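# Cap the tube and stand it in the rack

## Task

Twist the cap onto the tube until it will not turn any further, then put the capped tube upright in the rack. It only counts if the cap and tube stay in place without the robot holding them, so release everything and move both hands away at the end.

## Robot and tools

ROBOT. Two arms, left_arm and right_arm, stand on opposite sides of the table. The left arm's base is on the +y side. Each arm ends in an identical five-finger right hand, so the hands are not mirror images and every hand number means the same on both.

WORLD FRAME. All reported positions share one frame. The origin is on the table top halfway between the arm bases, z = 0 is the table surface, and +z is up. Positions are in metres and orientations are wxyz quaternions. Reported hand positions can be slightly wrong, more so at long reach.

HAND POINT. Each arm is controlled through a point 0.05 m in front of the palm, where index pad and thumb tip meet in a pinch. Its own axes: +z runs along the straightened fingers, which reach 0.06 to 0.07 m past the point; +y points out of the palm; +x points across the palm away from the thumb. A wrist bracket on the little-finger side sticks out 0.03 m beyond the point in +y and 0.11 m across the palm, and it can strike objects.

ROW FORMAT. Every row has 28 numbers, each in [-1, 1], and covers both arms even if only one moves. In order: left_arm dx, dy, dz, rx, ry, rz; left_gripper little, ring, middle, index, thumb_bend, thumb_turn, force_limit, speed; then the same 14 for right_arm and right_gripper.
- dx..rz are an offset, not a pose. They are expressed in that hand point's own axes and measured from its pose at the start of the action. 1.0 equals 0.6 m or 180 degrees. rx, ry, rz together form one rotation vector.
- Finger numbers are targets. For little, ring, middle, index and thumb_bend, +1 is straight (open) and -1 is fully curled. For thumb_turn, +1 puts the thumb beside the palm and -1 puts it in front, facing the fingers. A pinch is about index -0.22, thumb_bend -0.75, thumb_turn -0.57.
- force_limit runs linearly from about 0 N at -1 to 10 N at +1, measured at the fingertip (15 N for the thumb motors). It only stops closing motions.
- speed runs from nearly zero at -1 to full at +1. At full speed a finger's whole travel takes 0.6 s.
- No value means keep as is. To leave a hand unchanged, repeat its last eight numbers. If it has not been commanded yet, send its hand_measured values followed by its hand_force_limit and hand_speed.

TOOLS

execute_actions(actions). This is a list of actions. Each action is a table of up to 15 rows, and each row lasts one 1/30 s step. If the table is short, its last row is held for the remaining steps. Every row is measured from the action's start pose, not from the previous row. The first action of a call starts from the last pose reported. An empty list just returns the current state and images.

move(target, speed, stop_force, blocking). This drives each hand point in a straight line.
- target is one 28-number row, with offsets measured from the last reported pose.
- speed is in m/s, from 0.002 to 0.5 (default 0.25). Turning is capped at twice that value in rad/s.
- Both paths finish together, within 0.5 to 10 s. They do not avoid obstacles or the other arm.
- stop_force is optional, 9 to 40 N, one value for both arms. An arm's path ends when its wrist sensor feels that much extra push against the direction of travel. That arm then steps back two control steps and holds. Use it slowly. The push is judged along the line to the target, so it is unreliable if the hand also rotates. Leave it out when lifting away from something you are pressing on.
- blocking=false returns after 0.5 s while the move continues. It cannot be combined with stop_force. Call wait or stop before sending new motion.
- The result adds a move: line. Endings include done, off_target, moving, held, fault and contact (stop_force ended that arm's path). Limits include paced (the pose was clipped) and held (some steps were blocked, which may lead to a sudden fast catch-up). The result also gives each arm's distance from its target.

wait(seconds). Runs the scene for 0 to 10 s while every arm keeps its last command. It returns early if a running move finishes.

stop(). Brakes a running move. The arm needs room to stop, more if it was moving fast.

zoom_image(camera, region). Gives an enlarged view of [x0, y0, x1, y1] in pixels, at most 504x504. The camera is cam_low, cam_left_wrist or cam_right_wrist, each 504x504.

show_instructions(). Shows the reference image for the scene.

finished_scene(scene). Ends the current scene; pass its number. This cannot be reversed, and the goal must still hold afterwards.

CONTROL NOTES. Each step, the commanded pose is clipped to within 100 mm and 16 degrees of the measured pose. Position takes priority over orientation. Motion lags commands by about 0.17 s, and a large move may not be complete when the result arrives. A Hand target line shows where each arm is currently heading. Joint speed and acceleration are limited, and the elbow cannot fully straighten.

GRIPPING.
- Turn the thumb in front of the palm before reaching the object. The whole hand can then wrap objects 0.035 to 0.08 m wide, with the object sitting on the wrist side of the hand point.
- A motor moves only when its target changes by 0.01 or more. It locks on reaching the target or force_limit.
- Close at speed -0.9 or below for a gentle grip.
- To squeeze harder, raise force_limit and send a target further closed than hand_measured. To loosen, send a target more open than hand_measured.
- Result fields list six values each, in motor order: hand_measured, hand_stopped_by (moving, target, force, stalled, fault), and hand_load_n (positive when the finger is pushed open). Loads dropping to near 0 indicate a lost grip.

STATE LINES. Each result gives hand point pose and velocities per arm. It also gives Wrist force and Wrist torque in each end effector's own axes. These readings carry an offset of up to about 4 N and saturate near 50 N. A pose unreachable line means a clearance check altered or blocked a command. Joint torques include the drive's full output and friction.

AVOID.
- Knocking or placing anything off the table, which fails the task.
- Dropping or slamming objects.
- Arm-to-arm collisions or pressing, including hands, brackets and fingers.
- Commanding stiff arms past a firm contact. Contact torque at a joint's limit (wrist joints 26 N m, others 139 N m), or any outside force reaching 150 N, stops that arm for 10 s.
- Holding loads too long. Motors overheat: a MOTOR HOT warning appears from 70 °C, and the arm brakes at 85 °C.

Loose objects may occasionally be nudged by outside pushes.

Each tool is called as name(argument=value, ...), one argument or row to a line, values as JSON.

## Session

execute_actions(
  actions=[],
)

Scene clock: 0.00 s.
left_arm: end_effector_position=(+0.2938, +0.4688, +0.4707) hand_measured=(+1.000, +1.000, +1.000, +1.000, +1.000, +1.000) hand_load_n=(+0.0, +0.0, +0.0, +0.0, +0.0, +0.0) hand_stopped_by=(target, target, target, target, target, target) hand_force_limit=0.00 hand_speed=-0.80 end_effector_quat_wxyz=(-0.012, +0.388, +0.922, -0.000) end_effector_velocity=(-0.000, +0.000, +0.000) end_effector_angular_velocity=(-0.002, -0.001, -0.001) | right_arm: end_effector_position=(+0.0623, -0.3298, +0.4838) hand_measured=(+1.000, +1.000, +1.000, +1.000, +1.000, +1.000) hand_load_n=(+0.0, +0.0, +0.0, +0.0, +0.0, +0.0) hand_stopped_by=(target, target, target, target, target, target) hand_force_limit=0.00 hand_speed=-0.80 end_effector_quat_wxyz=(+0.000, -0.369, +0.929, -0.011) end_effector_velocity=(+0.000, +0.000, -0.000) end_effector_angular_velocity=(-0.001, +0.002, -0.000)
Joint positions: left_arm=[ 0.57  -1.726  1.367  1.949  1.587 -1.862] | right_arm=[-1.189 -1.744  1.34   1.976  1.592 -1.869]
Joint velocities: left_arm=[-0.    -0.002 -0.     0.     0.     0.001] | right_arm=[ 0.     0.002 -0.     0.     0.     0.001]
Joint torques (N m, as the arm reports them, + toward a larger angle): no reading
Motor temperatures (°C, as the motors report them): left_arm=[27 27 27 34 28 38] | right_arm=[29 28 29 37 37 37]
Wrist force (N, on the end effector, along its own x y z axes, offset not removed): no reading
Wrist torque (N m, same axes, about the end effector's origin, offset not removed): no reading
Hand target (left_arm): +0.294, +0.469, +0.471; -0.012, +0.388, +0.922, -0.000
Hand target (right_arm): +0.062, -0.330, +0.484; +0.000, -0.369, +0.929, -0.011
camera_calibration (this result's frames):
cam_left_wrist: T_world_to_cam=[[0.802438, 0.595914, 0.0312984, -0.530693], [0.497232, -0.696713, 0.51706, -0.0581097], [0.329929, -0.399346, -0.855377, 0.623124], [0, 0, 0, 1]] pos_world=[0.249155, 0.524604, 0.579662]
cam_right_wrist: T_world_to_cam=[[-0.590196, 0.806687, -0.0304216, 0.316426], [0.674436, 0.513446, 0.530574, -0.127924], [0.443627, 0.292625, -0.847093, 0.604852], [0, 0, 0, 1]] pos_world=[0.00470157, -0.366569, 0.589865]

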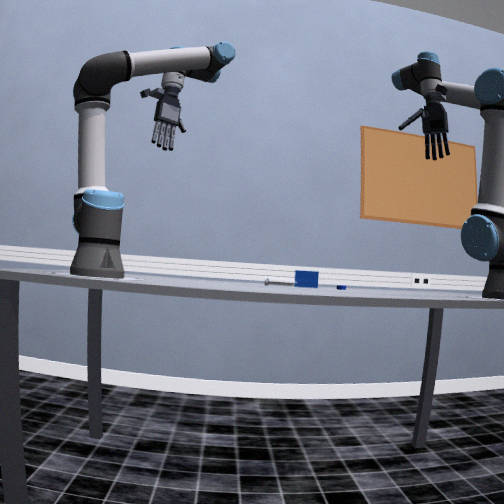

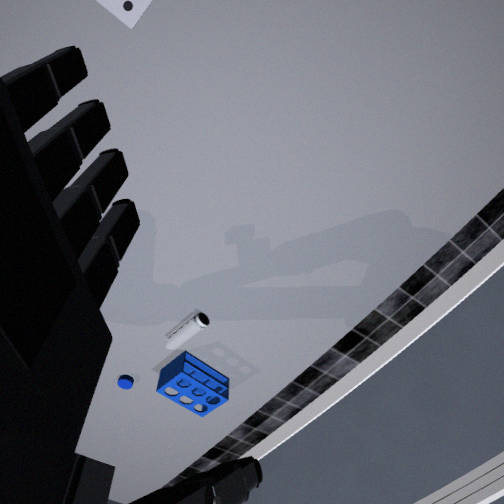

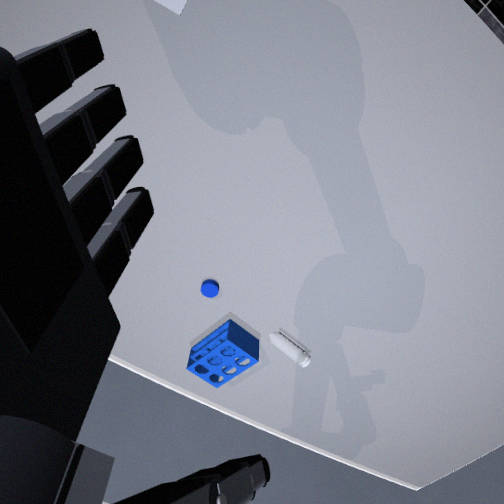

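move(
  target=[-0.702,-0.288,0.635,0.16,-0.334,-0.65,-1,-1,0.25,0.25,0.3,-1,0,0,-0.618,-0.221,0.657,0.233,-0.24,-0.467,-1,-1,0.25,0.25,0.3,-1,0,0],
  speed=0.4,
)

Scene clock: 4.67 s.
left_arm: end_effector_position=(+0.4550, +0.0508, +0.0806) hand_measured=(-1.000, -1.000, +0.250, +0.250, +0.300, -1.000) hand_load_n=(+0.0, +0.0, +0.0, +0.0, +0.0, +0.0) hand_stopped_by=(target, target, target, target, target, target) hand_force_limit=0.00 hand_speed=0.00 end_effector_quat_wxyz=(-0.297, +0.591, -0.672, +0.333) end_effector_velocity=(+0.001, -0.001, -0.001) end_effector_angular_velocity=(+0.002, +0.002, +0.012) | right_arm: end_effector_position=(+0.4260, -0.1805, +0.0892) hand_measured=(-1.000, -1.000, +0.250, +0.250, +0.300, -1.000) hand_load_n=(+0.0, +0.0, +0.0, +0.0, +0.0, +0.0) hand_stopped_by=(target, target, target, target, target, target) hand_force_limit=0.00 hand_speed=0.00 end_effector_quat_wxyz=(+0.415, -0.825, +0.337, -0.182) end_effector_velocity=(+0.001, +0.001, -0.001) end_effector_angular_velocity=(+0.001, -0.002, +0.004)
Joint positions: left_arm=[ 0.327 -0.795  1.172  0.756  0.727 -4.146] | right_arm=[-1.291 -1.204  1.725  0.151  1.24  -3.42 ]
Joint velocities: left_arm=[ 0.001  0.014 -0.019  0.02  -0.003 -0.016] | right_arm=[-0.001  0.005 -0.002 -0.004 -0.005 -0.004]
Joint torques (N m, as the arm reports them, + toward a larger angle): left_arm=[ 11.43 -36.78 -27.38   3.08  -2.87  -2.14] | right_arm=[-10.52 -24.36 -29.86  -1.24  -2.9   -2.44]
Motor temperatures (°C, as the motors report them): left_arm=[27 27 27 34 28 38] | right_arm=[29 28 29 37 37 37]
Wrist force (N, on the end effector, along its own x y z axes, offset not removed): left_arm=[1.9 -1.3 1.8] | right_arm=[-2.1 -0.6 1.4]
Wrist torque (N m, same axes, about the end effector's origin, offset not removed): left_arm=[-0.45 -0.50 0.02] | right_arm=[-0.15 0.51 -0.20]
Hand target (left_arm): +0.455, +0.051, +0.080; +0.297, -0.592, +0.672, -0.332
Hand target (right_arm): +0.426, -0.180, +0.089; -0.415, +0.825, -0.337, +0.182
Off the commanded pose (left_arm): 0.002 m, 0 deg.
Off the commanded pose (right_arm): 0.001 m, 0 deg.
move: done
camera_calibration (this result's frames):
cam_left_wrist: T_world_to_cam=[[-0.60944, 0.215528, -0.762975, 0.326965], [-0.238607, 0.867865, 0.435749, 0.0340453], [0.756075, 0.447615, -0.477485, -0.198023], [0, 0, 0, 1]] pos_world=[0.357109, -0.0113786, 0.140077]
cam_right_wrist: T_world_to_cam=[[-0.48446, -0.331571, -0.809543, 0.217653], [-0.862561, 0.335384, 0.378822, 0.39564], [0.145901, 0.881804, -0.44848, 0.26324], [0, 0, 0, 1]] pos_world=[0.408301, -0.29265, 0.14438]

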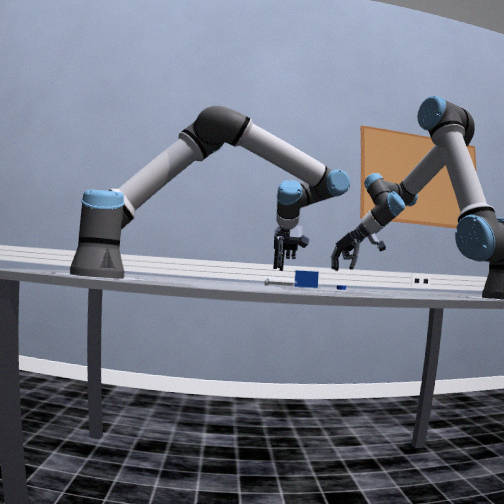

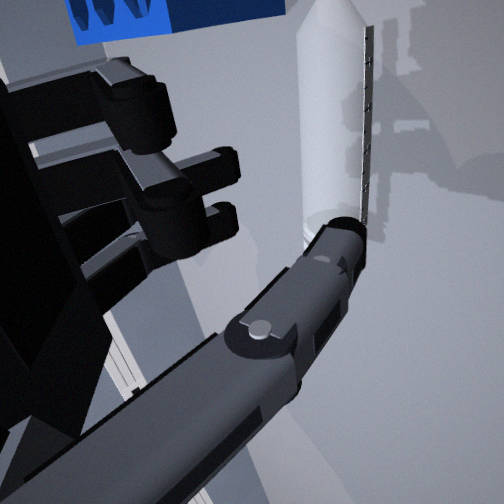

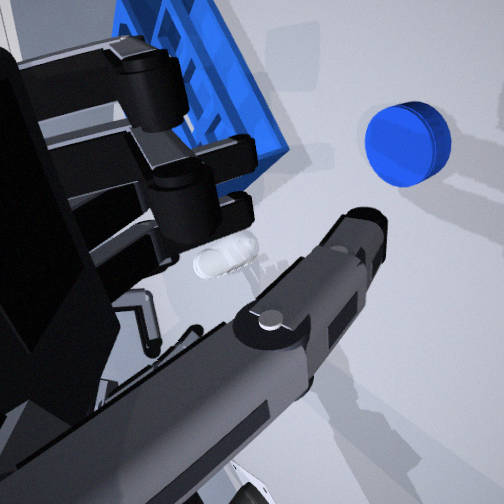

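move(
  target=[0.005,-0.003,0.045,0,0,0,-1,-1,0.25,0.25,0.3,-1,0,0,0.012,0.028,0.029,0,0,0,-1,-1,0.3,0.3,0.4,-1,0,0],
  speed=0.2,
)

move(
  target=[0,0.053,0.04,0,0,0,-1,-1,0.25,0.25,0.3,-1,0,0,0,0.054,0.039,0,0,0,-1,-1,0.3,0.3,0.4,-1,0,0],
  speed=0.06,
)

Scene clock: 6.03 s.
left_arm: end_effector_position=(+0.4769, +0.0452, +0.0659) hand_measured=(-1.000, -1.000, +0.250, +0.250, +0.300, -1.000) hand_load_n=(+0.0, +0.0, +0.0, +0.0, +0.0, +0.0) hand_stopped_by=(target, target, target, target, target, target) hand_force_limit=0.00 hand_speed=0.00 end_effector_quat_wxyz=(-0.297, +0.591, -0.672, +0.333) end_effector_velocity=(+0.002, -0.001, -0.000) end_effector_angular_velocity=(-0.001, -0.000, -0.000) | right_arm: end_effector_position=(+0.4343, -0.1830, +0.0657) hand_measured=(-1.000, -1.000, +0.300, +0.300, +0.400, -1.000) hand_load_n=(+0.0, +0.0, +0.0, +0.0, +0.0, +0.0) hand_stopped_by=(target, target, target, target, target, target) hand_force_limit=0.00 hand_speed=0.00 end_effector_quat_wxyz=(+0.415, -0.825, +0.337, -0.182) end_effector_velocity=(+0.001, -0.000, -0.001) end_effector_angular_velocity=(+0.000, -0.000, -0.001)
Joint positions: left_arm=[ 0.361 -0.75   1.122  0.728  0.742 -4.1  ] | right_arm=[-1.303 -1.163  1.735  0.103  1.231 -3.428]
Joint velocities: left_arm=[ 0.002  0.003 -0.005 -0.001  0.001  0.003] | right_arm=[-0.001  0.003  0.    -0.004 -0.     0.   ]
Joint torques (N m, as the arm reports them, + toward a larger angle): left_arm=[ 12.94 -37.82 -29.25  -0.33   0.55   2.53] | right_arm=[ -9.21 -24.83  -5.45  -1.48  -2.91  -2.31]
Motor temperatures (°C, as the motors report them): left_arm=[27 27 27 34 28 38] | right_arm=[29 28 29 37 37 37]
Wrist force (N, on the end effector, along its own x y z axes, offset not removed): left_arm=[0.2 -1.9 1.0] | right_arm=[0.4 -1.6 -2.4]
Wrist torque (N m, same axes, about the end effector's origin, offset not removed): left_arm=[-0.49 -0.31 -0.08] | right_arm=[-0.12 0.37 -0.06]
Hand target (left_arm): +0.477, +0.045, +0.066; +0.297, -0.591, +0.672, -0.333
Hand target (right_arm): +0.434, -0.183, +0.066; -0.415, +0.825, -0.337, +0.182
Off the commanded pose (left_arm): 0.000 m, 0 deg.
Off the commanded pose (right_arm): 0.000 m, 0 deg.
move: done
camera_calibration (this result's frames):
cam_left_wrist: T_world_to_cam=[[-0.609278, 0.215535, -0.763102, 0.330285], [-0.238671, 0.867877, 0.435689, 0.0505937], [0.756185, 0.447586, -0.477337, -0.219221], [0, 0, 0, 1]] pos_world=[0.379083, -0.0169768, 0.125356]
cam_right_wrist: T_world_to_cam=[[-0.484453, -0.331591, -0.809538, 0.201778], [-0.862564, 0.335391, 0.378808, 0.412528], [0.145903, 0.881794, -0.4485, 0.253691], [0, 0, 0, 1]] pos_world=[0.41657, -0.295153, 0.120859]

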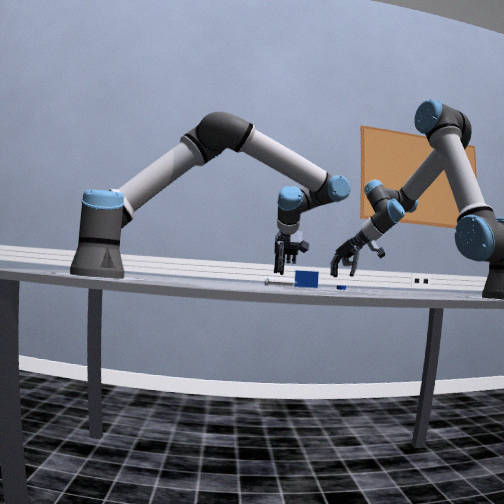

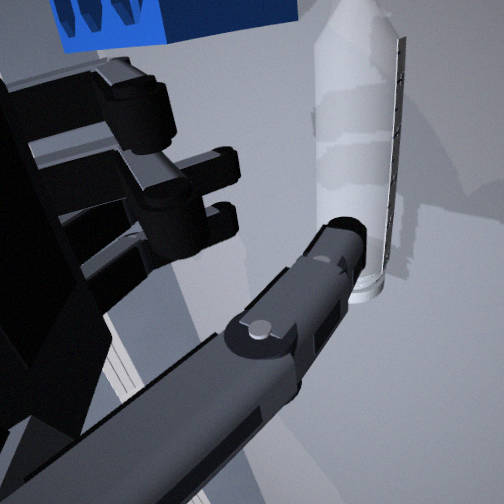

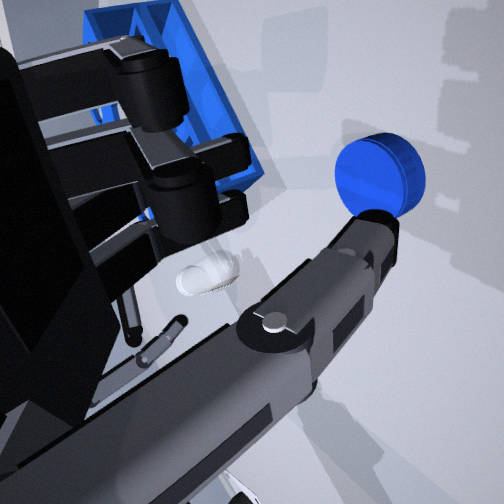

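Scene clock: 7.13 s.
left_arm: end_effector_position=(+0.4770, +0.0456, +0.0262) hand_measured=(-1.000, -1.000, +0.250, +0.250, +0.300, -1.000) hand_load_n=(+0.0, +0.0, +0.0, +0.0, +0.0, +0.0) hand_stopped_by=(target, target, target, target, target, target) hand_force_limit=0.00 hand_speed=0.00 end_effector_quat_wxyz=(-0.297, +0.591, -0.672, +0.333) end_effector_velocity=(+0.000, +0.000, -0.001) end_effector_angular_velocity=(-0.001, -0.001, -0.000) | right_arm: end_effector_position=(+0.4347, -0.1838, +0.0259) hand_measured=(-1.000, -1.000, +0.300, +0.300, +0.400, -1.000) hand_load_n=(+0.0, +0.0, +0.0, +0.0, +0.0, +0.0) hand_stopped_by=(target, target, target, target, target, target) hand_force_limit=0.00 hand_speed=0.00 end_effector_quat_wxyz=(+0.415, -0.825, +0.337, -0.182) end_effector_velocity=(+0.000, -0.000, -0.002) end_effector_angular_velocity=(+0.000, +0.001, -0.001)
Joint positions: left_arm=[ 0.361 -0.71   1.157  0.652  0.742 -4.1  ] | right_arm=[-1.305 -1.108  1.774  0.009  1.229 -3.429]
Joint velocities: left_arm=[ 0.     0.     0.001 -0.004 -0.     0.001] | right_arm=[-0.     0.003  0.001 -0.005  0.     0.001]
Joint torques (N m, as the arm reports them, + toward a larger angle): left_arm=[ 11.94 -37.52  -6.33  -0.3    0.43   2.48] | right_arm=[-10.26 -25.26  -4.23  -1.41  -2.81  -1.3 ]
Motor temperatures (°C, as the motors report them): left_arm=[27 27 27 34 28 38] | right_arm=[29 28 29 37 37 37]
Wrist force (N, on the end effector, along its own x y z axes, offset not removed): left_arm=[0.2 -1.1 1.7] | right_arm=[-2.8 -1.2 -1.5]
Wrist torque (N m, same axes, about the end effector's origin, offset not removed): left_arm=[-0.47 -0.29 -0.06] | right_arm=[-0.09 0.48 -0.28]
Hand target (left_arm): +0.477, +0.046, +0.026; +0.297, -0.591, +0.672, -0.333
Hand target (right_arm): +0.435, -0.184, +0.026; -0.415, +0.825, -0.337, +0.182
Off the commanded pose (left_arm): 0.000 m, 0 deg.
Off the commanded pose (right_arm): 0.000 m, 0 deg.
move: done
camera_calibration (this result's frames):
cam_left_wrist: T_world_to_cam=[[-0.60935, 0.215213, -0.763135, 0.300024], [-0.238837, 0.867938, 0.435477, 0.0676645], [0.756075, 0.447623, -0.477478, -0.238303], [0, 0, 0, 1]] pos_world=[0.379156, -0.0166281, 0.0857085]
cam_right_wrist: T_world_to_cam=[[-0.484431, -0.331642, -0.809531, 0.169504], [-0.86258, 0.33538, 0.378781, 0.42816], [0.145881, 0.881779, -0.448536, 0.236446], [0, 0, 0, 1]] pos_world=[0.416943, -0.295875, 0.0810941]

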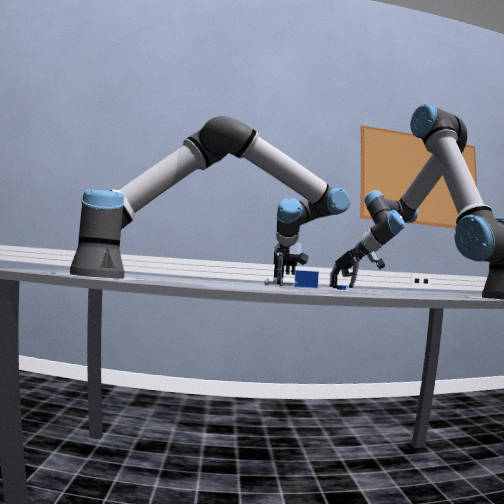

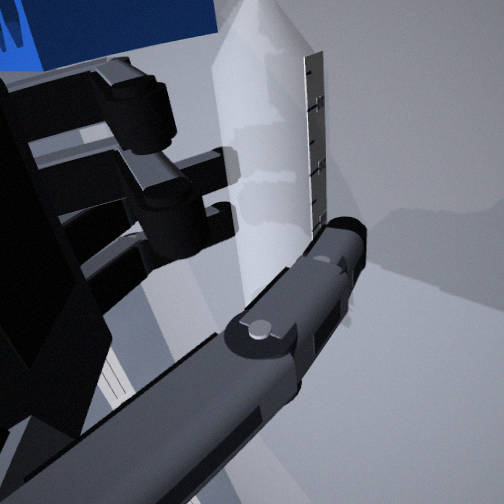

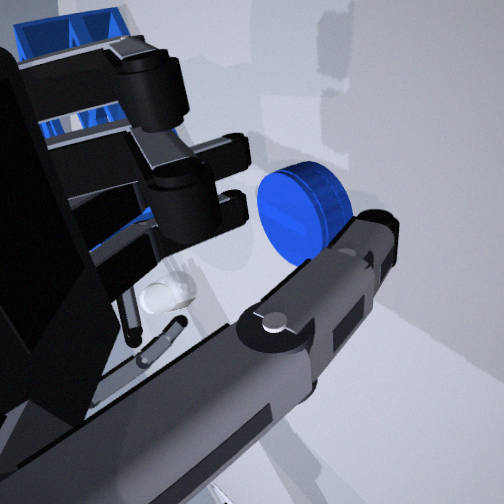

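execute_actions(
  actions=[
    [[0,0,0,0,0,0,-1,-1,0.05,0.02,0.17,-1,0,0,-0.005,0.0015,0.001,0,0,0,-1,-1,0.14,0.1,0.2,-1,0,0]],
    [[0,0,0,0,0,0,-1,-1,-0.3,-0.3,0,-1,0.6,-0.8,0,0,0,0,0,0,-1,-1,-0.3,-0.3,-0.1,-1,0.1,-0.8]],
    [[0,0,0,0,0,0,-1,-1,-0.3,-0.3,0,-1,0.6,-0.8,0,0,0,0,0,0,-1,-1,-0.3,-0.3,-0.1,-1,0.1,-0.8]],
  ],
)

move(
  target=[0,-0.16,-0.12,0,0,0,-1,-1,-0.3,-0.3,0,-1,0.6,-0.8,0,-0.16,-0.118,0,0,0,-1,-1,-0.3,-0.3,-0.1,-1,0.1,-0.8],
)

Scene clock: 8.90 s.
left_arm: end_effector_position=(+0.4770, +0.0457, +0.0261) hand_measured=(-1.000, -1.000, -0.068, -0.088, +0.122, -1.000) hand_load_n=(+0.0, +0.0, +8.5, +6.5, +15.0, -1.0) hand_stopped_by=(target, target, force, force, force, target) hand_force_limit=0.60 hand_speed=-0.80 end_effector_quat_wxyz=(-0.297, +0.591, -0.672, +0.333) end_effector_velocity=(-0.000, +0.000, -0.001) end_effector_angular_velocity=(+0.001, +0.001, -0.000) | right_arm: end_effector_position=(+0.4326, -0.1817, +0.0248) hand_measured=(-1.000, -1.000, -0.002, -0.020, +0.124, -1.000) hand_load_n=(+0.0, +0.0, +5.5, +4.0, +7.5, +0.5) hand_stopped_by=(target, target, force, force, force, target) hand_force_limit=0.10 hand_speed=-0.80 end_effector_quat_wxyz=(+0.415, -0.825, +0.337, -0.182) end_effector_velocity=(+0.000, +0.001, +0.001) end_effector_angular_velocity=(+0.001, -0.003, +0.003)
Joint positions: left_arm=[ 0.361 -0.71   1.157  0.652  0.742 -4.1  ] | right_arm=[-1.299 -1.107  1.777  0.005  1.234 -3.425]
Joint velocities: left_arm=[-0.     0.002 -0.    -0.     0.    -0.   ] | right_arm=[ 0.001 -0.001 -0.    -0.001 -0.001 -0.002]
Joint torques (N m, as the arm reports them, + toward a larger angle): left_arm=[  9.65 -59.69 -19.34   3.3    0.09  -1.33] | right_arm=[ -0.4  -26.34  -6.12  -0.4    0.96   0.93]
Motor temperatures (°C, as the motors report them): left_arm=[27 27 27 34 28 38] | right_arm=[29 28 29 37 37 37]
Wrist force (N, on the end effector, along its own x y z axes, offset not removed): left_arm=[0.3 -1.5 2.0] | right_arm=[2.6 -5.8 -2.0]
Wrist torque (N m, same axes, about the end effector's origin, offset not removed): left_arm=[-0.58 -0.25 -0.05] | right_arm=[-0.70 -0.21 0.06]
Hand target (left_arm): +0.477, +0.046, +0.026; +0.297, -0.591, +0.672, -0.333
Hand target (right_arm): +0.433, -0.182, +0.025; -0.415, +0.825, -0.337, +0.182
Off the commanded pose (left_arm): 0.000 m, 0 deg.
Off the commanded pose (right_arm): 0.000 m, 0 deg.
camera_calibration (this result's frames):
cam_left_wrist: T_world_to_cam=[[-0.609408, 0.215475, -0.763015, 0.299905], [-0.238786, 0.8678, 0.435781, 0.0676299], [0.756044, 0.447766, -0.477392, -0.2384], [0, 0, 0, 1]] pos_world=[0.379155, -0.0165639, 0.0855499]
cam_right_wrist: T_world_to_cam=[[-0.484437, -0.331634, -0.809531, 0.168251], [-0.862578, 0.335379, 0.378789, 0.426072], [0.145881, 0.881782, -0.44853, 0.234435], [0, 0, 0, 1]] pos_world=[0.414828, -0.293818, 0.0799642]

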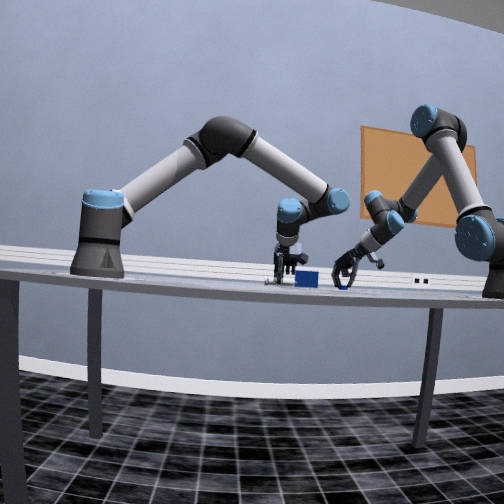

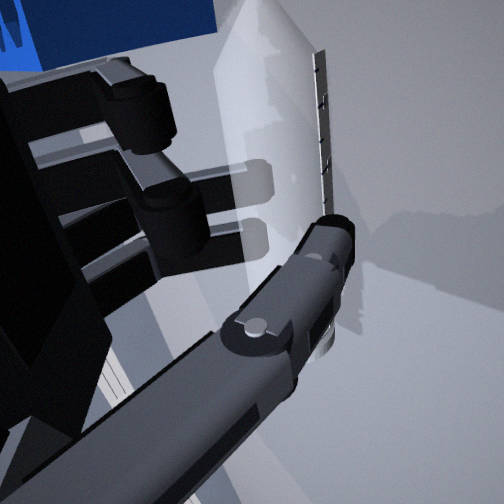

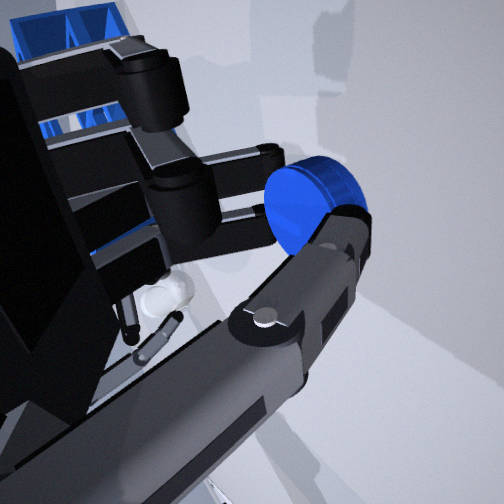

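Scene clock: 10.00 s.
left_arm: end_effector_position=(+0.4772, +0.0446, +0.1459) hand_measured=(-1.000, -1.000, -0.068, -0.088, +0.122, -1.000) hand_load_n=(+0.0, +0.0, +8.5, +7.0, +15.0, -1.0) hand_stopped_by=(target, target, force, force, force, target) hand_force_limit=0.60 hand_speed=-0.80 end_effector_quat_wxyz=(-0.297, +0.591, -0.672, +0.333) end_effector_velocity=(-0.000, -0.001, +0.002) end_effector_angular_velocity=(+0.002, +0.000, -0.000) | right_arm: end_effector_position=(+0.4306, -0.1804, +0.1438) hand_measured=(-1.000, -1.000, -0.002, -0.020, +0.124, -1.000) hand_load_n=(+0.0, +0.0, +5.0, +3.5, +8.0, +0.5) hand_stopped_by=(target, target, force, force, force, target) hand_force_limit=0.10 hand_speed=-0.80 end_effector_quat_wxyz=(+0.415, -0.825, +0.337, -0.182) end_effector_velocity=(+0.000, +0.000, +0.002) end_effector_angular_velocity=(-0.000, +0.001, +0.002)
Joint positions: left_arm=[ 0.361 -0.809  1.016  0.893  0.742 -4.1  ] | right_arm=[-1.295 -1.252  1.638  0.287  1.238 -3.422]
Joint velocities: left_arm=[-0.001  0.001 -0.006  0.008 -0.    -0.001] | right_arm=[-0.    -0.001 -0.005  0.007 -0.002 -0.001]
Joint torques (N m, as the arm reports them, + toward a larger angle): left_arm=[-11.69 -56.33 -30.91   3.35  -2.65  -2.79] | right_arm=[-10.34 -39.33 -30.66   2.41   0.83  -2.31]
Motor temperatures (°C, as the motors report them): left_arm=[27 27 27 34 28 38] | right_arm=[29 28 29 37 37 37]
Wrist force (N, on the end effector, along its own x y z axes, offset not removed): left_arm=[1.5 -0.7 1.6] | right_arm=[3.1 1.3 -0.4]
Wrist torque (N m, same axes, about the end effector's origin, offset not removed): left_arm=[-0.41 -0.52 0.06] | right_arm=[0.24 -0.18 0.19]
Hand target (left_arm): +0.477, +0.045, +0.146; +0.297, -0.591, +0.672, -0.333
Hand target (right_arm): +0.431, -0.180, +0.144; -0.415, +0.825, -0.337, +0.182
Off the commanded pose (left_arm): 0.000 m, 0 deg.
Off the commanded pose (right_arm): 0.000 m, 0 deg.
move: done
camera_calibration (this result's frames):
cam_left_wrist: T_world_to_cam=[[-0.609336, 0.215419, -0.763089, 0.391674], [-0.238765, 0.867869, 0.435654, 0.0164266], [0.75611, 0.447658, -0.477389, -0.180859], [0, 0, 0, 1]] pos_world=[0.379332, -0.0176669, 0.205386]
cam_right_wrist: T_world_to_cam=[[-0.48437, -0.331561, -0.8096, 0.264082], [-0.862601, 0.335392, 0.378724, 0.378849], [0.145963, 0.881805, -0.448459, 0.286915], [0, 0, 0, 1]] pos_world=[0.41283, -0.292507, 0.198991]

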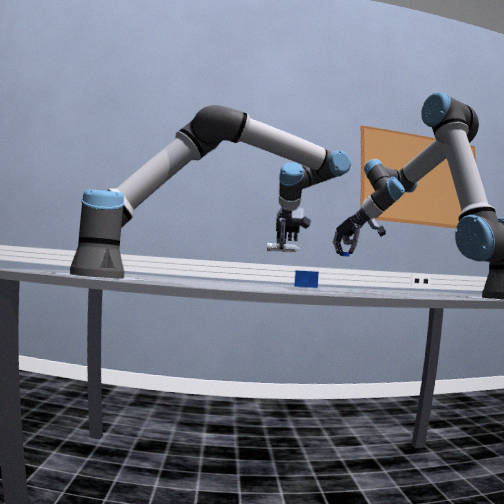

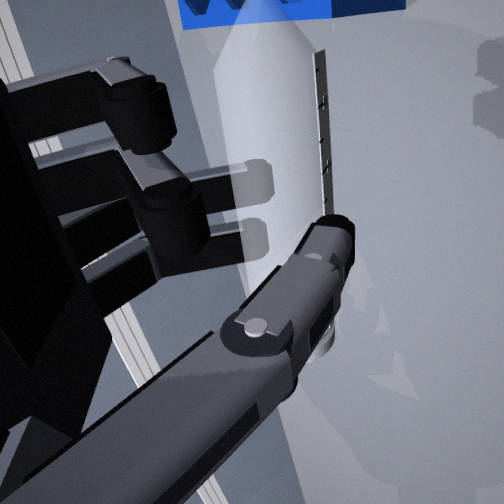

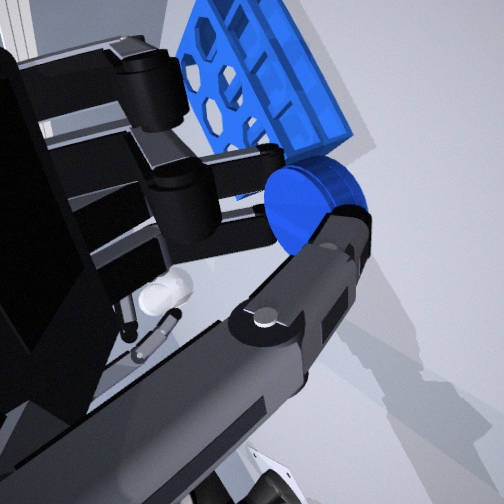

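move(
  target=[0.293,0.45,-0.723,0.504,0.226,0.534,-1,-1,-0.3,-0.3,0,-1,0.6,-0.8,-0.502,0.137,-0.646,0,0,0,-1,-1,-0.3,-0.3,-0.1,-1,0.1,-0.8],
  speed=0.4,
)

zoom_image(
  camera="cam_low",
  region=[295,170,395,270],
)

Scene clock: 14.07 s.
left_arm: end_effector_position=(-0.0503, -0.0664, +0.1903) hand_measured=(-1.000, -1.000, -0.068, -0.088, +0.122, -1.000) hand_load_n=(+0.0, +0.0, +8.5, +6.5, +14.5, -1.0) hand_stopped_by=(target, target, force, force, force, target) hand_force_limit=0.60 hand_speed=-0.80 end_effector_quat_wxyz=(+0.498, +0.499, +0.502, -0.501) end_effector_velocity=(-0.001, -0.001, +0.001) end_effector_angular_velocity=(+0.002, -0.004, -0.004) | right_arm: end_effector_position=(-0.0404, -0.2198, +0.3004) hand_measured=(-1.000, -1.000, -0.002, -0.020, +0.124, -1.000) hand_load_n=(+0.0, +0.0, +5.0, +3.5, +8.0, +0.5) hand_stopped_by=(target, target, force, force, force, target) hand_force_limit=0.10 hand_speed=-0.80 end_effector_quat_wxyz=(+0.415, -0.825, +0.337, -0.181) end_effector_velocity=(-0.002, -0.000, +0.000) end_effector_angular_velocity=(-0.004, -0.002, -0.005)
Joint positions: left_arm=[-0.59  -1.25   2.143 -0.889  0.894 -1.58 ] | right_arm=[-0.183 -1.811  1.826  0.744  2.113 -2.71 ]
Joint velocities: left_arm=[ 0.002 -0.002 -0.003  0.007  0.006  0.003] | right_arm=[ 0.014  0.008 -0.006  0.008  0.016  0.014]
Joint torques (N m, as the arm reports them, + toward a larger angle): left_arm=[ 12.88 -40.59 -26.4    0.56   1.39   2.32] | right_arm=[ 10.26  -0.88 -32.16   2.58   3.38   2.36]
Motor temperatures (°C, as the motors report them): left_arm=[27 27 27 34 28 38] | right_arm=[29 28 29 37 37 37]
Wrist force (N, on the end effector, along its own x y z axes, offset not removed): left_arm=[0.6 -1.4 1.4] | right_arm=[-2.2 -0.4 -0.8]
Wrist torque (N m, same axes, about the end effector's origin, offset not removed): left_arm=[-0.53 -0.36 -0.03] | right_arm=[0.18 0.56 -0.04]
Hand target (left_arm): -0.050, -0.067, +0.190; +0.498, +0.499, +0.502, -0.501
Hand target (right_arm): -0.041, -0.220, +0.300; -0.415, +0.825, -0.337, +0.181
Off the commanded pose (left_arm): 0.001 m, 0 deg.
Off the commanded pose (right_arm): 0.001 m, 0 deg.
move: done
camera_calibration (this result's frames):
cam_left_wrist: T_world_to_cam=[[0.990913, 0.0437012, 0.127209, 0.0277022], [-0.130852, 0.532144, 0.836481, -0.125675], [-0.0311383, -0.845525, 0.533027, -0.0289076], [0, 0, 0, 1]] pos_world=[-0.0447955, 0.0412245, 0.117009]
cam_right_wrist: T_world_to_cam=[[-0.485274, -0.330959, -0.809306, 0.149633], [-0.862287, 0.334443, 0.380274, -0.0741138], [0.144812, 0.882391, -0.447679, 0.460466], [0, 0, 0, 1]] pos_world=[-0.0579753, -0.332002, 0.355423]

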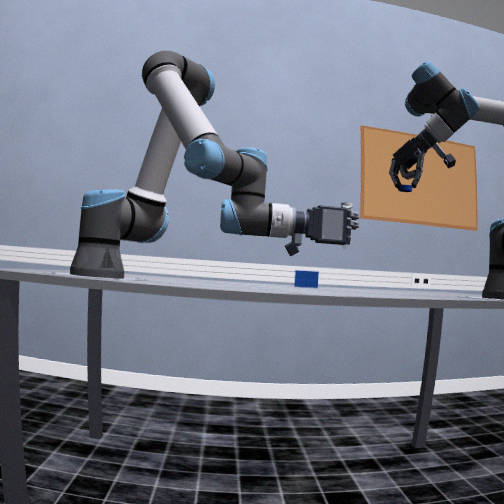

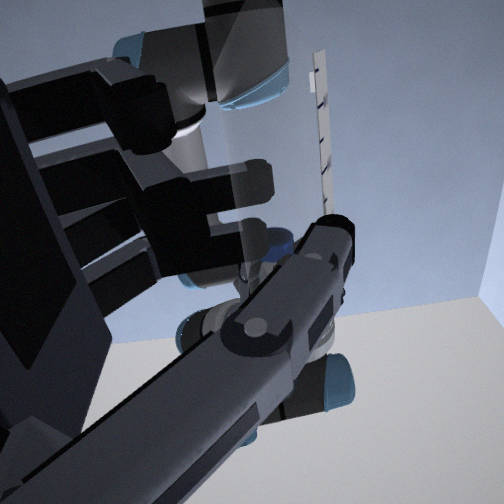

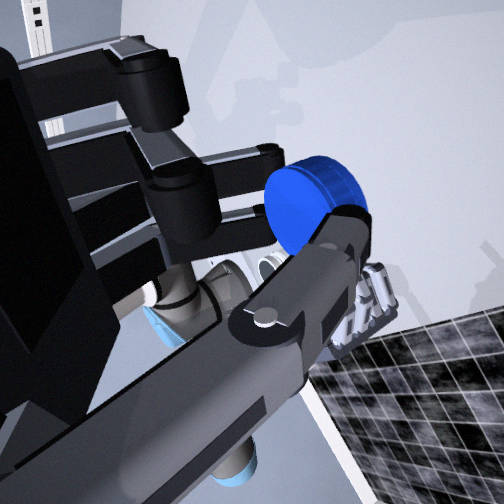

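Region (295, 170, 395, 270) of cam_low's 504x504 image, scaled by 5.040, with more detail than that image has.

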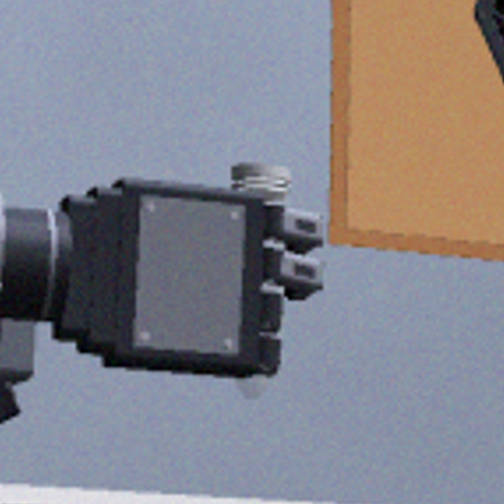

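move(
  target=[0,0,0,0,0.011,0,-1,-1,-0.3,-0.3,0,-1,0.6,-0.8,-0.188,-0.049,0.1675,0.012,-0.471,-0.343,-1,-1,-0.3,-0.3,-0.1,-1,0.1,-0.8],
  speed=0.5,
)

zoom_image(
  camera="cam_low",
  region=[315,170,375,230],
)

zoom_image(
  camera="cam_left_wrist",
  region=[230,290,390,450],
)

Scene clock: 17.10 s.
left_arm: end_effector_position=(-0.0503, -0.0664, +0.1903) hand_measured=(-1.000, -1.000, -0.068, -0.088, +0.122, -1.000) hand_load_n=(+0.0, +0.0, +8.5, +6.5, +14.5, -1.0) hand_stopped_by=(target, target, force, force, force, target) hand_force_limit=0.60 hand_speed=-0.80 end_effector_quat_wxyz=(+0.489, +0.508, +0.511, -0.492) end_effector_velocity=(-0.000, -0.000, -0.000) end_effector_angular_velocity=(+0.001, -0.002, -0.001) | right_arm: end_effector_position=(-0.0497, -0.0709, +0.2624) hand_measured=(-1.000, -1.000, -0.002, -0.020, +0.124, -1.000) hand_load_n=(+0.0, +0.0, +5.0, +3.5, +8.0, +0.5) hand_stopped_by=(target, target, force, force, force, target) hand_force_limit=0.10 hand_speed=-0.80 end_effector_quat_wxyz=(-0.399, +0.770, +0.448, -0.218) end_effector_velocity=(+0.000, -0.000, -0.000) end_effector_angular_velocity=(-0.007, +0.002, +0.012)
Joint positions: left_arm=[-0.592 -1.262  2.127 -0.817  0.893 -1.608] | right_arm=[-0.65  -1.133  1.372  1.373  0.628 -4.791]
Joint velocities: left_arm=[-0.     0.001 -0.     0.     0.     0.001] | right_arm=[ 0.001  0.009 -0.008  0.02   0.003 -0.018]
Joint torques (N m, as the arm reports them, + toward a larger angle): left_arm=[-11.02 -40.13 -25.89   0.47  -1.64  -2.5 ] | right_arm=[  9.78 -26.79 -30.12   4.1    1.36  -2.27]
Motor temperatures (°C, as the motors report them): left_arm=[27 27 27 34 28 38] | right_arm=[29 28 29 37 37 37]
Wrist force (N, on the end effector, along its own x y z axes, offset not removed): left_arm=[0.7 -1.4 0.6] | right_arm=[4.9 -5.9 3.1]
Wrist torque (N m, same axes, about the end effector's origin, offset not removed): left_arm=[-0.47 -0.30 -0.10] | right_arm=[-0.86 -0.65 0.36]
Hand target (left_arm): -0.050, -0.066, +0.190; +0.489, +0.508, +0.511, -0.492
Hand target (right_arm): -0.050, -0.071, +0.262; -0.399, +0.769, +0.449, -0.218
Off the commanded pose (left_arm): 0.000 m, 0 deg.
Off the commanded pose (right_arm): 0.000 m, 0 deg.
move: done
camera_calibration (this result's frames):
cam_left_wrist: T_world_to_cam=[[0.990927, 0.0391007, 0.12859, 0.0271474], [-0.130716, 0.502919, 0.854392, -0.131002], [-0.0312627, -0.863449, 0.503467, -0.0244808], [0, 0, 0, 1]] pos_world=[-0.0447905, 0.043684, 0.120762]
cam_right_wrist: T_world_to_cam=[[0.443011, -0.381256, -0.811409, 0.206779], [-0.102444, -0.920669, 0.376662, -0.167827], [-0.890644, -0.0837415, -0.446924, 0.193221], [0, 0, 0, 1]] pos_world=[0.0632932, -0.0594961, 0.317352]

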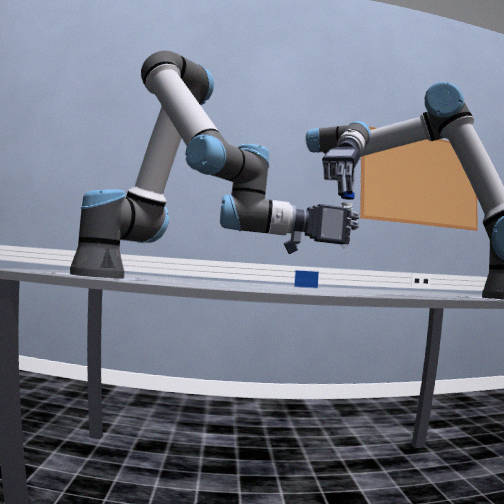

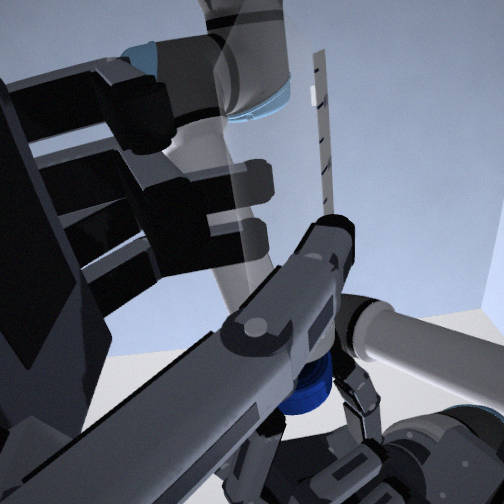

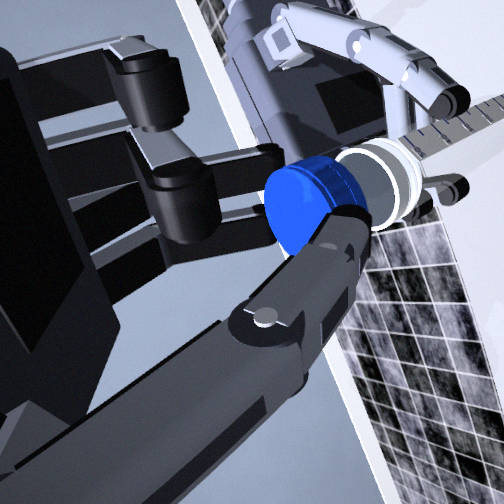

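Region (315, 170, 375, 230) of cam_low's 504x504 image, scaled by 8.400, with more detail than that image has.

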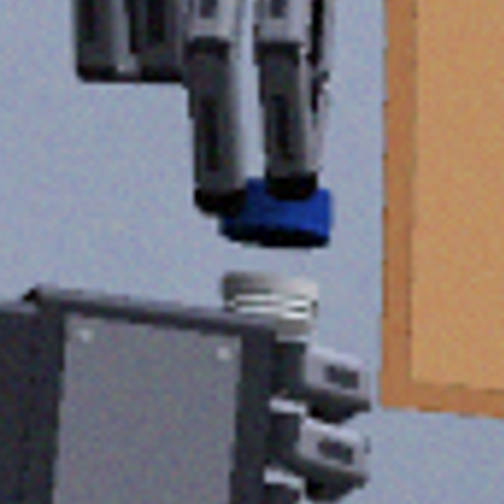

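Region (230, 290, 390, 450) of cam_left_wrist's 504x504 image, scaled by 3.150, with more detail than that image has.

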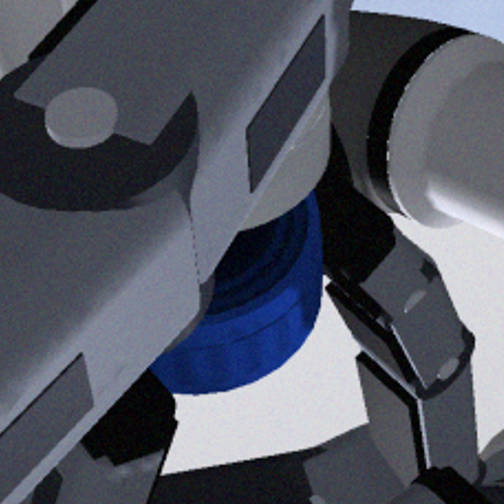

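move(
  target=[0,-0.006,0.001,0,0,0,-1,-1,-0.3,-0.3,0,-1,0.6,-0.8,0,0.012,0.009,0,0,0,-1,-1,-0.3,-0.3,-0.1,-1,0.1,-0.8],
  speed=0.05,
)

move(
  target=[0,0,0,0,0,0,-1,-1,-0.3,-0.3,0,-1,0.6,-0.8,0,0.011,0.008,0,0,0,-1,-1,-0.3,-0.3,-0.1,-1,0.1,-0.8],
  speed=0.01,
  stop_force=9,
)

zoom_image(
  camera="cam_low",
  region=[315,170,375,230],
)

Scene clock: 18.13 s.
left_arm: end_effector_position=(-0.0538, -0.0670, +0.1903) hand_measured=(-1.000, -1.000, -0.068, -0.088, +0.122, -1.000) hand_load_n=(+0.0, +0.0, +8.5, +6.5, +14.5, -1.0) hand_stopped_by=(target, target, force, force, force, target) hand_force_limit=0.60 hand_speed=-0.80 end_effector_quat_wxyz=(+0.489, +0.508, +0.511, -0.492) end_effector_velocity=(-0.001, -0.000, -0.001) end_effector_angular_velocity=(+0.001, -0.001, -0.001) | right_arm: end_effector_position=(-0.0498, -0.0707, +0.2536) hand_measured=(-1.000, -1.000, -0.002, -0.020, +0.124, -1.000) hand_load_n=(+0.0, +0.0, +5.0, +3.5, +8.0, +0.5) hand_stopped_by=(target, target, force, force, force, target) hand_force_limit=0.10 hand_speed=-0.80 end_effector_quat_wxyz=(-0.399, +0.770, +0.448, -0.218) end_effector_velocity=(+0.000, -0.000, -0.002) end_effector_angular_velocity=(+0.000, -0.001, +0.000)
Joint positions: left_arm=[-0.598 -1.259  2.122 -0.815  0.887 -1.608] | right_arm=[-0.649 -1.127  1.387  1.352  0.628 -4.79 ]
Joint velocities: left_arm=[-0.002  0.002 -0.001  0.    -0.001  0.   ] | right_arm=[ 0.     0.001  0.003 -0.005  0.001 -0.   ]
Joint torques (N m, as the arm reports them, + toward a larger angle): left_arm=[-11.03 -16.55 -25.65   0.47  -1.78  -2.5 ] | right_arm=[ 10.07 -26.84  -5.83   0.52  -3.87   2.38]
Motor temperatures (°C, as the motors report them): left_arm=[27 27 27 34 28 38] | right_arm=[29 28 29 37 37 37]
Wrist force (N, on the end effector, along its own x y z axes, offset not removed): left_arm=[0.8 -0.1 1.0] | right_arm=[-1.4 -1.8 0.1]
Wrist torque (N m, same axes, about the end effector's origin, offset not removed): left_arm=[-0.25 -0.34 -0.04] | right_arm=[-0.02 0.38 -0.12]
Hand target (left_arm): -0.054, -0.067, +0.190; +0.489, +0.508, +0.511, -0.492
Hand target (right_arm): -0.050, -0.071, +0.253; -0.399, +0.770, +0.448, -0.218
Off the commanded pose (left_arm): 0.000 m, 0 deg.
Off the commanded pose (right_arm): 0.000 m, 0 deg.
move: done
camera_calibration (this result's frames):
cam_left_wrist: T_world_to_cam=[[0.99093, 0.0390927, 0.128565, 0.0306674], [-0.130692, 0.50291, 0.854401, -0.131155], [-0.0312559, -0.863455, 0.503457, -0.0250887], [0, 0, 0, 1]] pos_world=[-0.0483143, 0.0430972, 0.120747]
cam_right_wrist: T_world_to_cam=[[0.443026, -0.381253, -0.811402, 0.199739], [-0.102398, -0.920665, 0.376682, -0.164315], [-0.890641, -0.0837941, -0.446919, 0.189273], [0, 0, 0, 1]] pos_world=[0.063259, -0.0592685, 0.308553]

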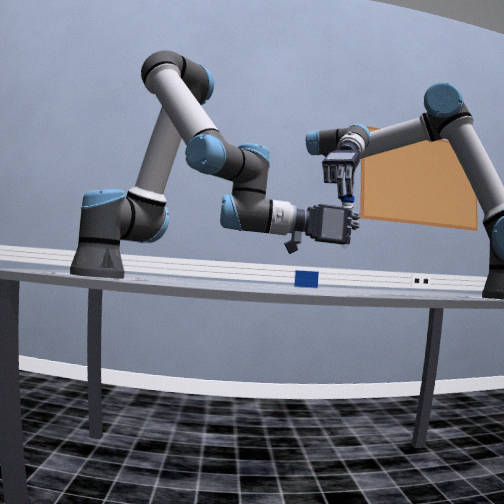

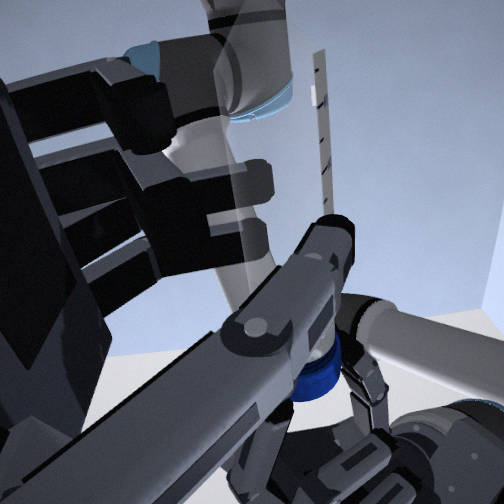

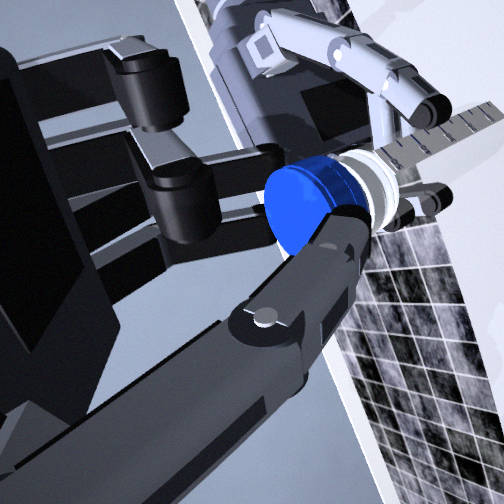

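Scene clock: 19.17 s.
left_arm: end_effector_position=(-0.0539, -0.0670, +0.1903) hand_measured=(-1.000, -1.000, -0.068, -0.088, +0.122, -1.000) hand_load_n=(+0.0, +0.0, +8.5, +6.5, +14.5, -1.0) hand_stopped_by=(target, target, force, force, force, target) hand_force_limit=0.60 hand_speed=-0.80 end_effector_quat_wxyz=(+0.489, +0.508, +0.511, -0.492) end_effector_velocity=(+0.000, +0.000, +0.001) end_effector_angular_velocity=(-0.001, +0.001, +0.000) | right_arm: end_effector_position=(-0.0497, -0.0706, +0.2457) hand_measured=(-1.000, -1.000, -0.002, -0.020, +0.124, -1.000) hand_load_n=(+0.0, +0.0, +4.5, +4.0, +8.0, +0.5) hand_stopped_by=(target, target, force, force, force, target) hand_force_limit=0.10 hand_speed=-0.80 end_effector_quat_wxyz=(-0.399, +0.770, +0.448, -0.218) end_effector_velocity=(-0.000, +0.000, -0.003) end_effector_angular_velocity=(-0.000, +0.001, +0.001)
Joint positions: left_arm=[-0.598 -1.259  2.122 -0.815  0.887 -1.608] | right_arm=[-0.649 -1.122  1.4    1.334  0.628 -4.79 ]
Joint velocities: left_arm=[ 0.    -0.001  0.    -0.    -0.    -0.001] | right_arm=[ 0.     0.002  0.004 -0.005 -0.001 -0.001]
Joint torques (N m, as the arm reports them, + toward a larger angle): left_arm=[  0.5  -23.8  -14.    -1.46   1.12  -2.01] | right_arm=[ 10.28 -26.23  -5.69   0.5   -2.78   0.86]
Motor temperatures (°C, as the motors report them): left_arm=[27 27 27 34 28 38] | right_arm=[29 28 29 37 37 37]
Wrist force (N, on the end effector, along its own x y z axes, offset not removed): left_arm=[0.9 -1.1 0.1] | right_arm=[-1.7 1.3 -3.4]
Wrist torque (N m, same axes, about the end effector's origin, offset not removed): left_arm=[-0.43 -0.29 -0.05] | right_arm=[0.61 0.20 -0.03]
Hand target (left_arm): -0.054, -0.067, +0.190; +0.489, +0.508, +0.511, -0.492
Hand target (right_arm): -0.050, -0.071, +0.245; -0.399, +0.770, +0.448, -0.218
Off the commanded pose (left_arm): 0.000 m, 0 deg.
Off the commanded pose (right_arm): 0.000 m, 0 deg.
move: done
camera_calibration (this result's frames):
cam_left_wrist: T_world_to_cam=[[0.990931, 0.0390951, 0.128557, 0.0306998], [-0.130686, 0.502907, 0.854404, -0.131155], [-0.0312492, -0.863456, 0.503456, -0.0250928], [0, 0, 0, 1]] pos_world=[-0.0483456, 0.0430919, 0.120746]
cam_right_wrist: T_world_to_cam=[[0.443032, -0.381241, -0.811405, 0.193331], [-0.102377, -0.920668, 0.376681, -0.161189], [-0.890641, -0.0838128, -0.446916, 0.185801], [0, 0, 0, 1]] pos_world=[0.0633283, -0.0591239, 0.300624]

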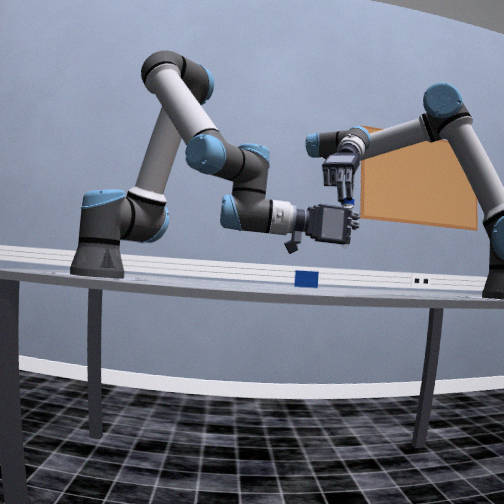

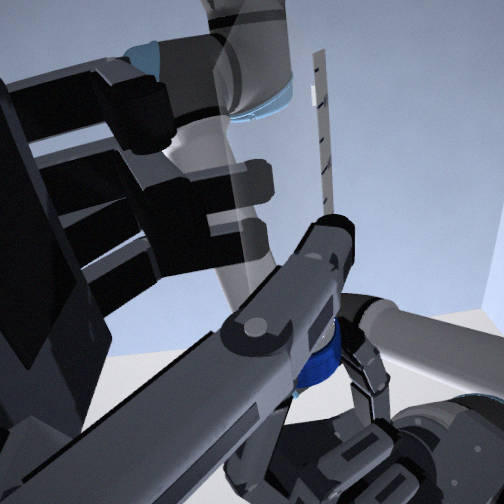

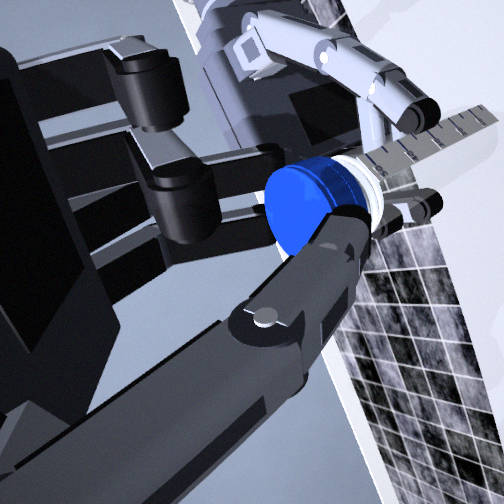

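Region (315, 170, 375, 230) of cam_low's 504x504 image, scaled by 8.400, with more detail than that image has.

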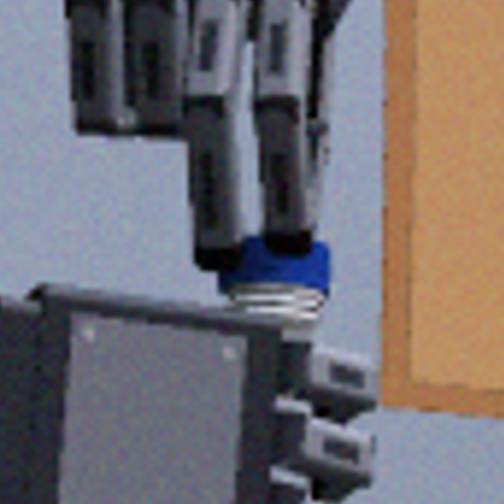

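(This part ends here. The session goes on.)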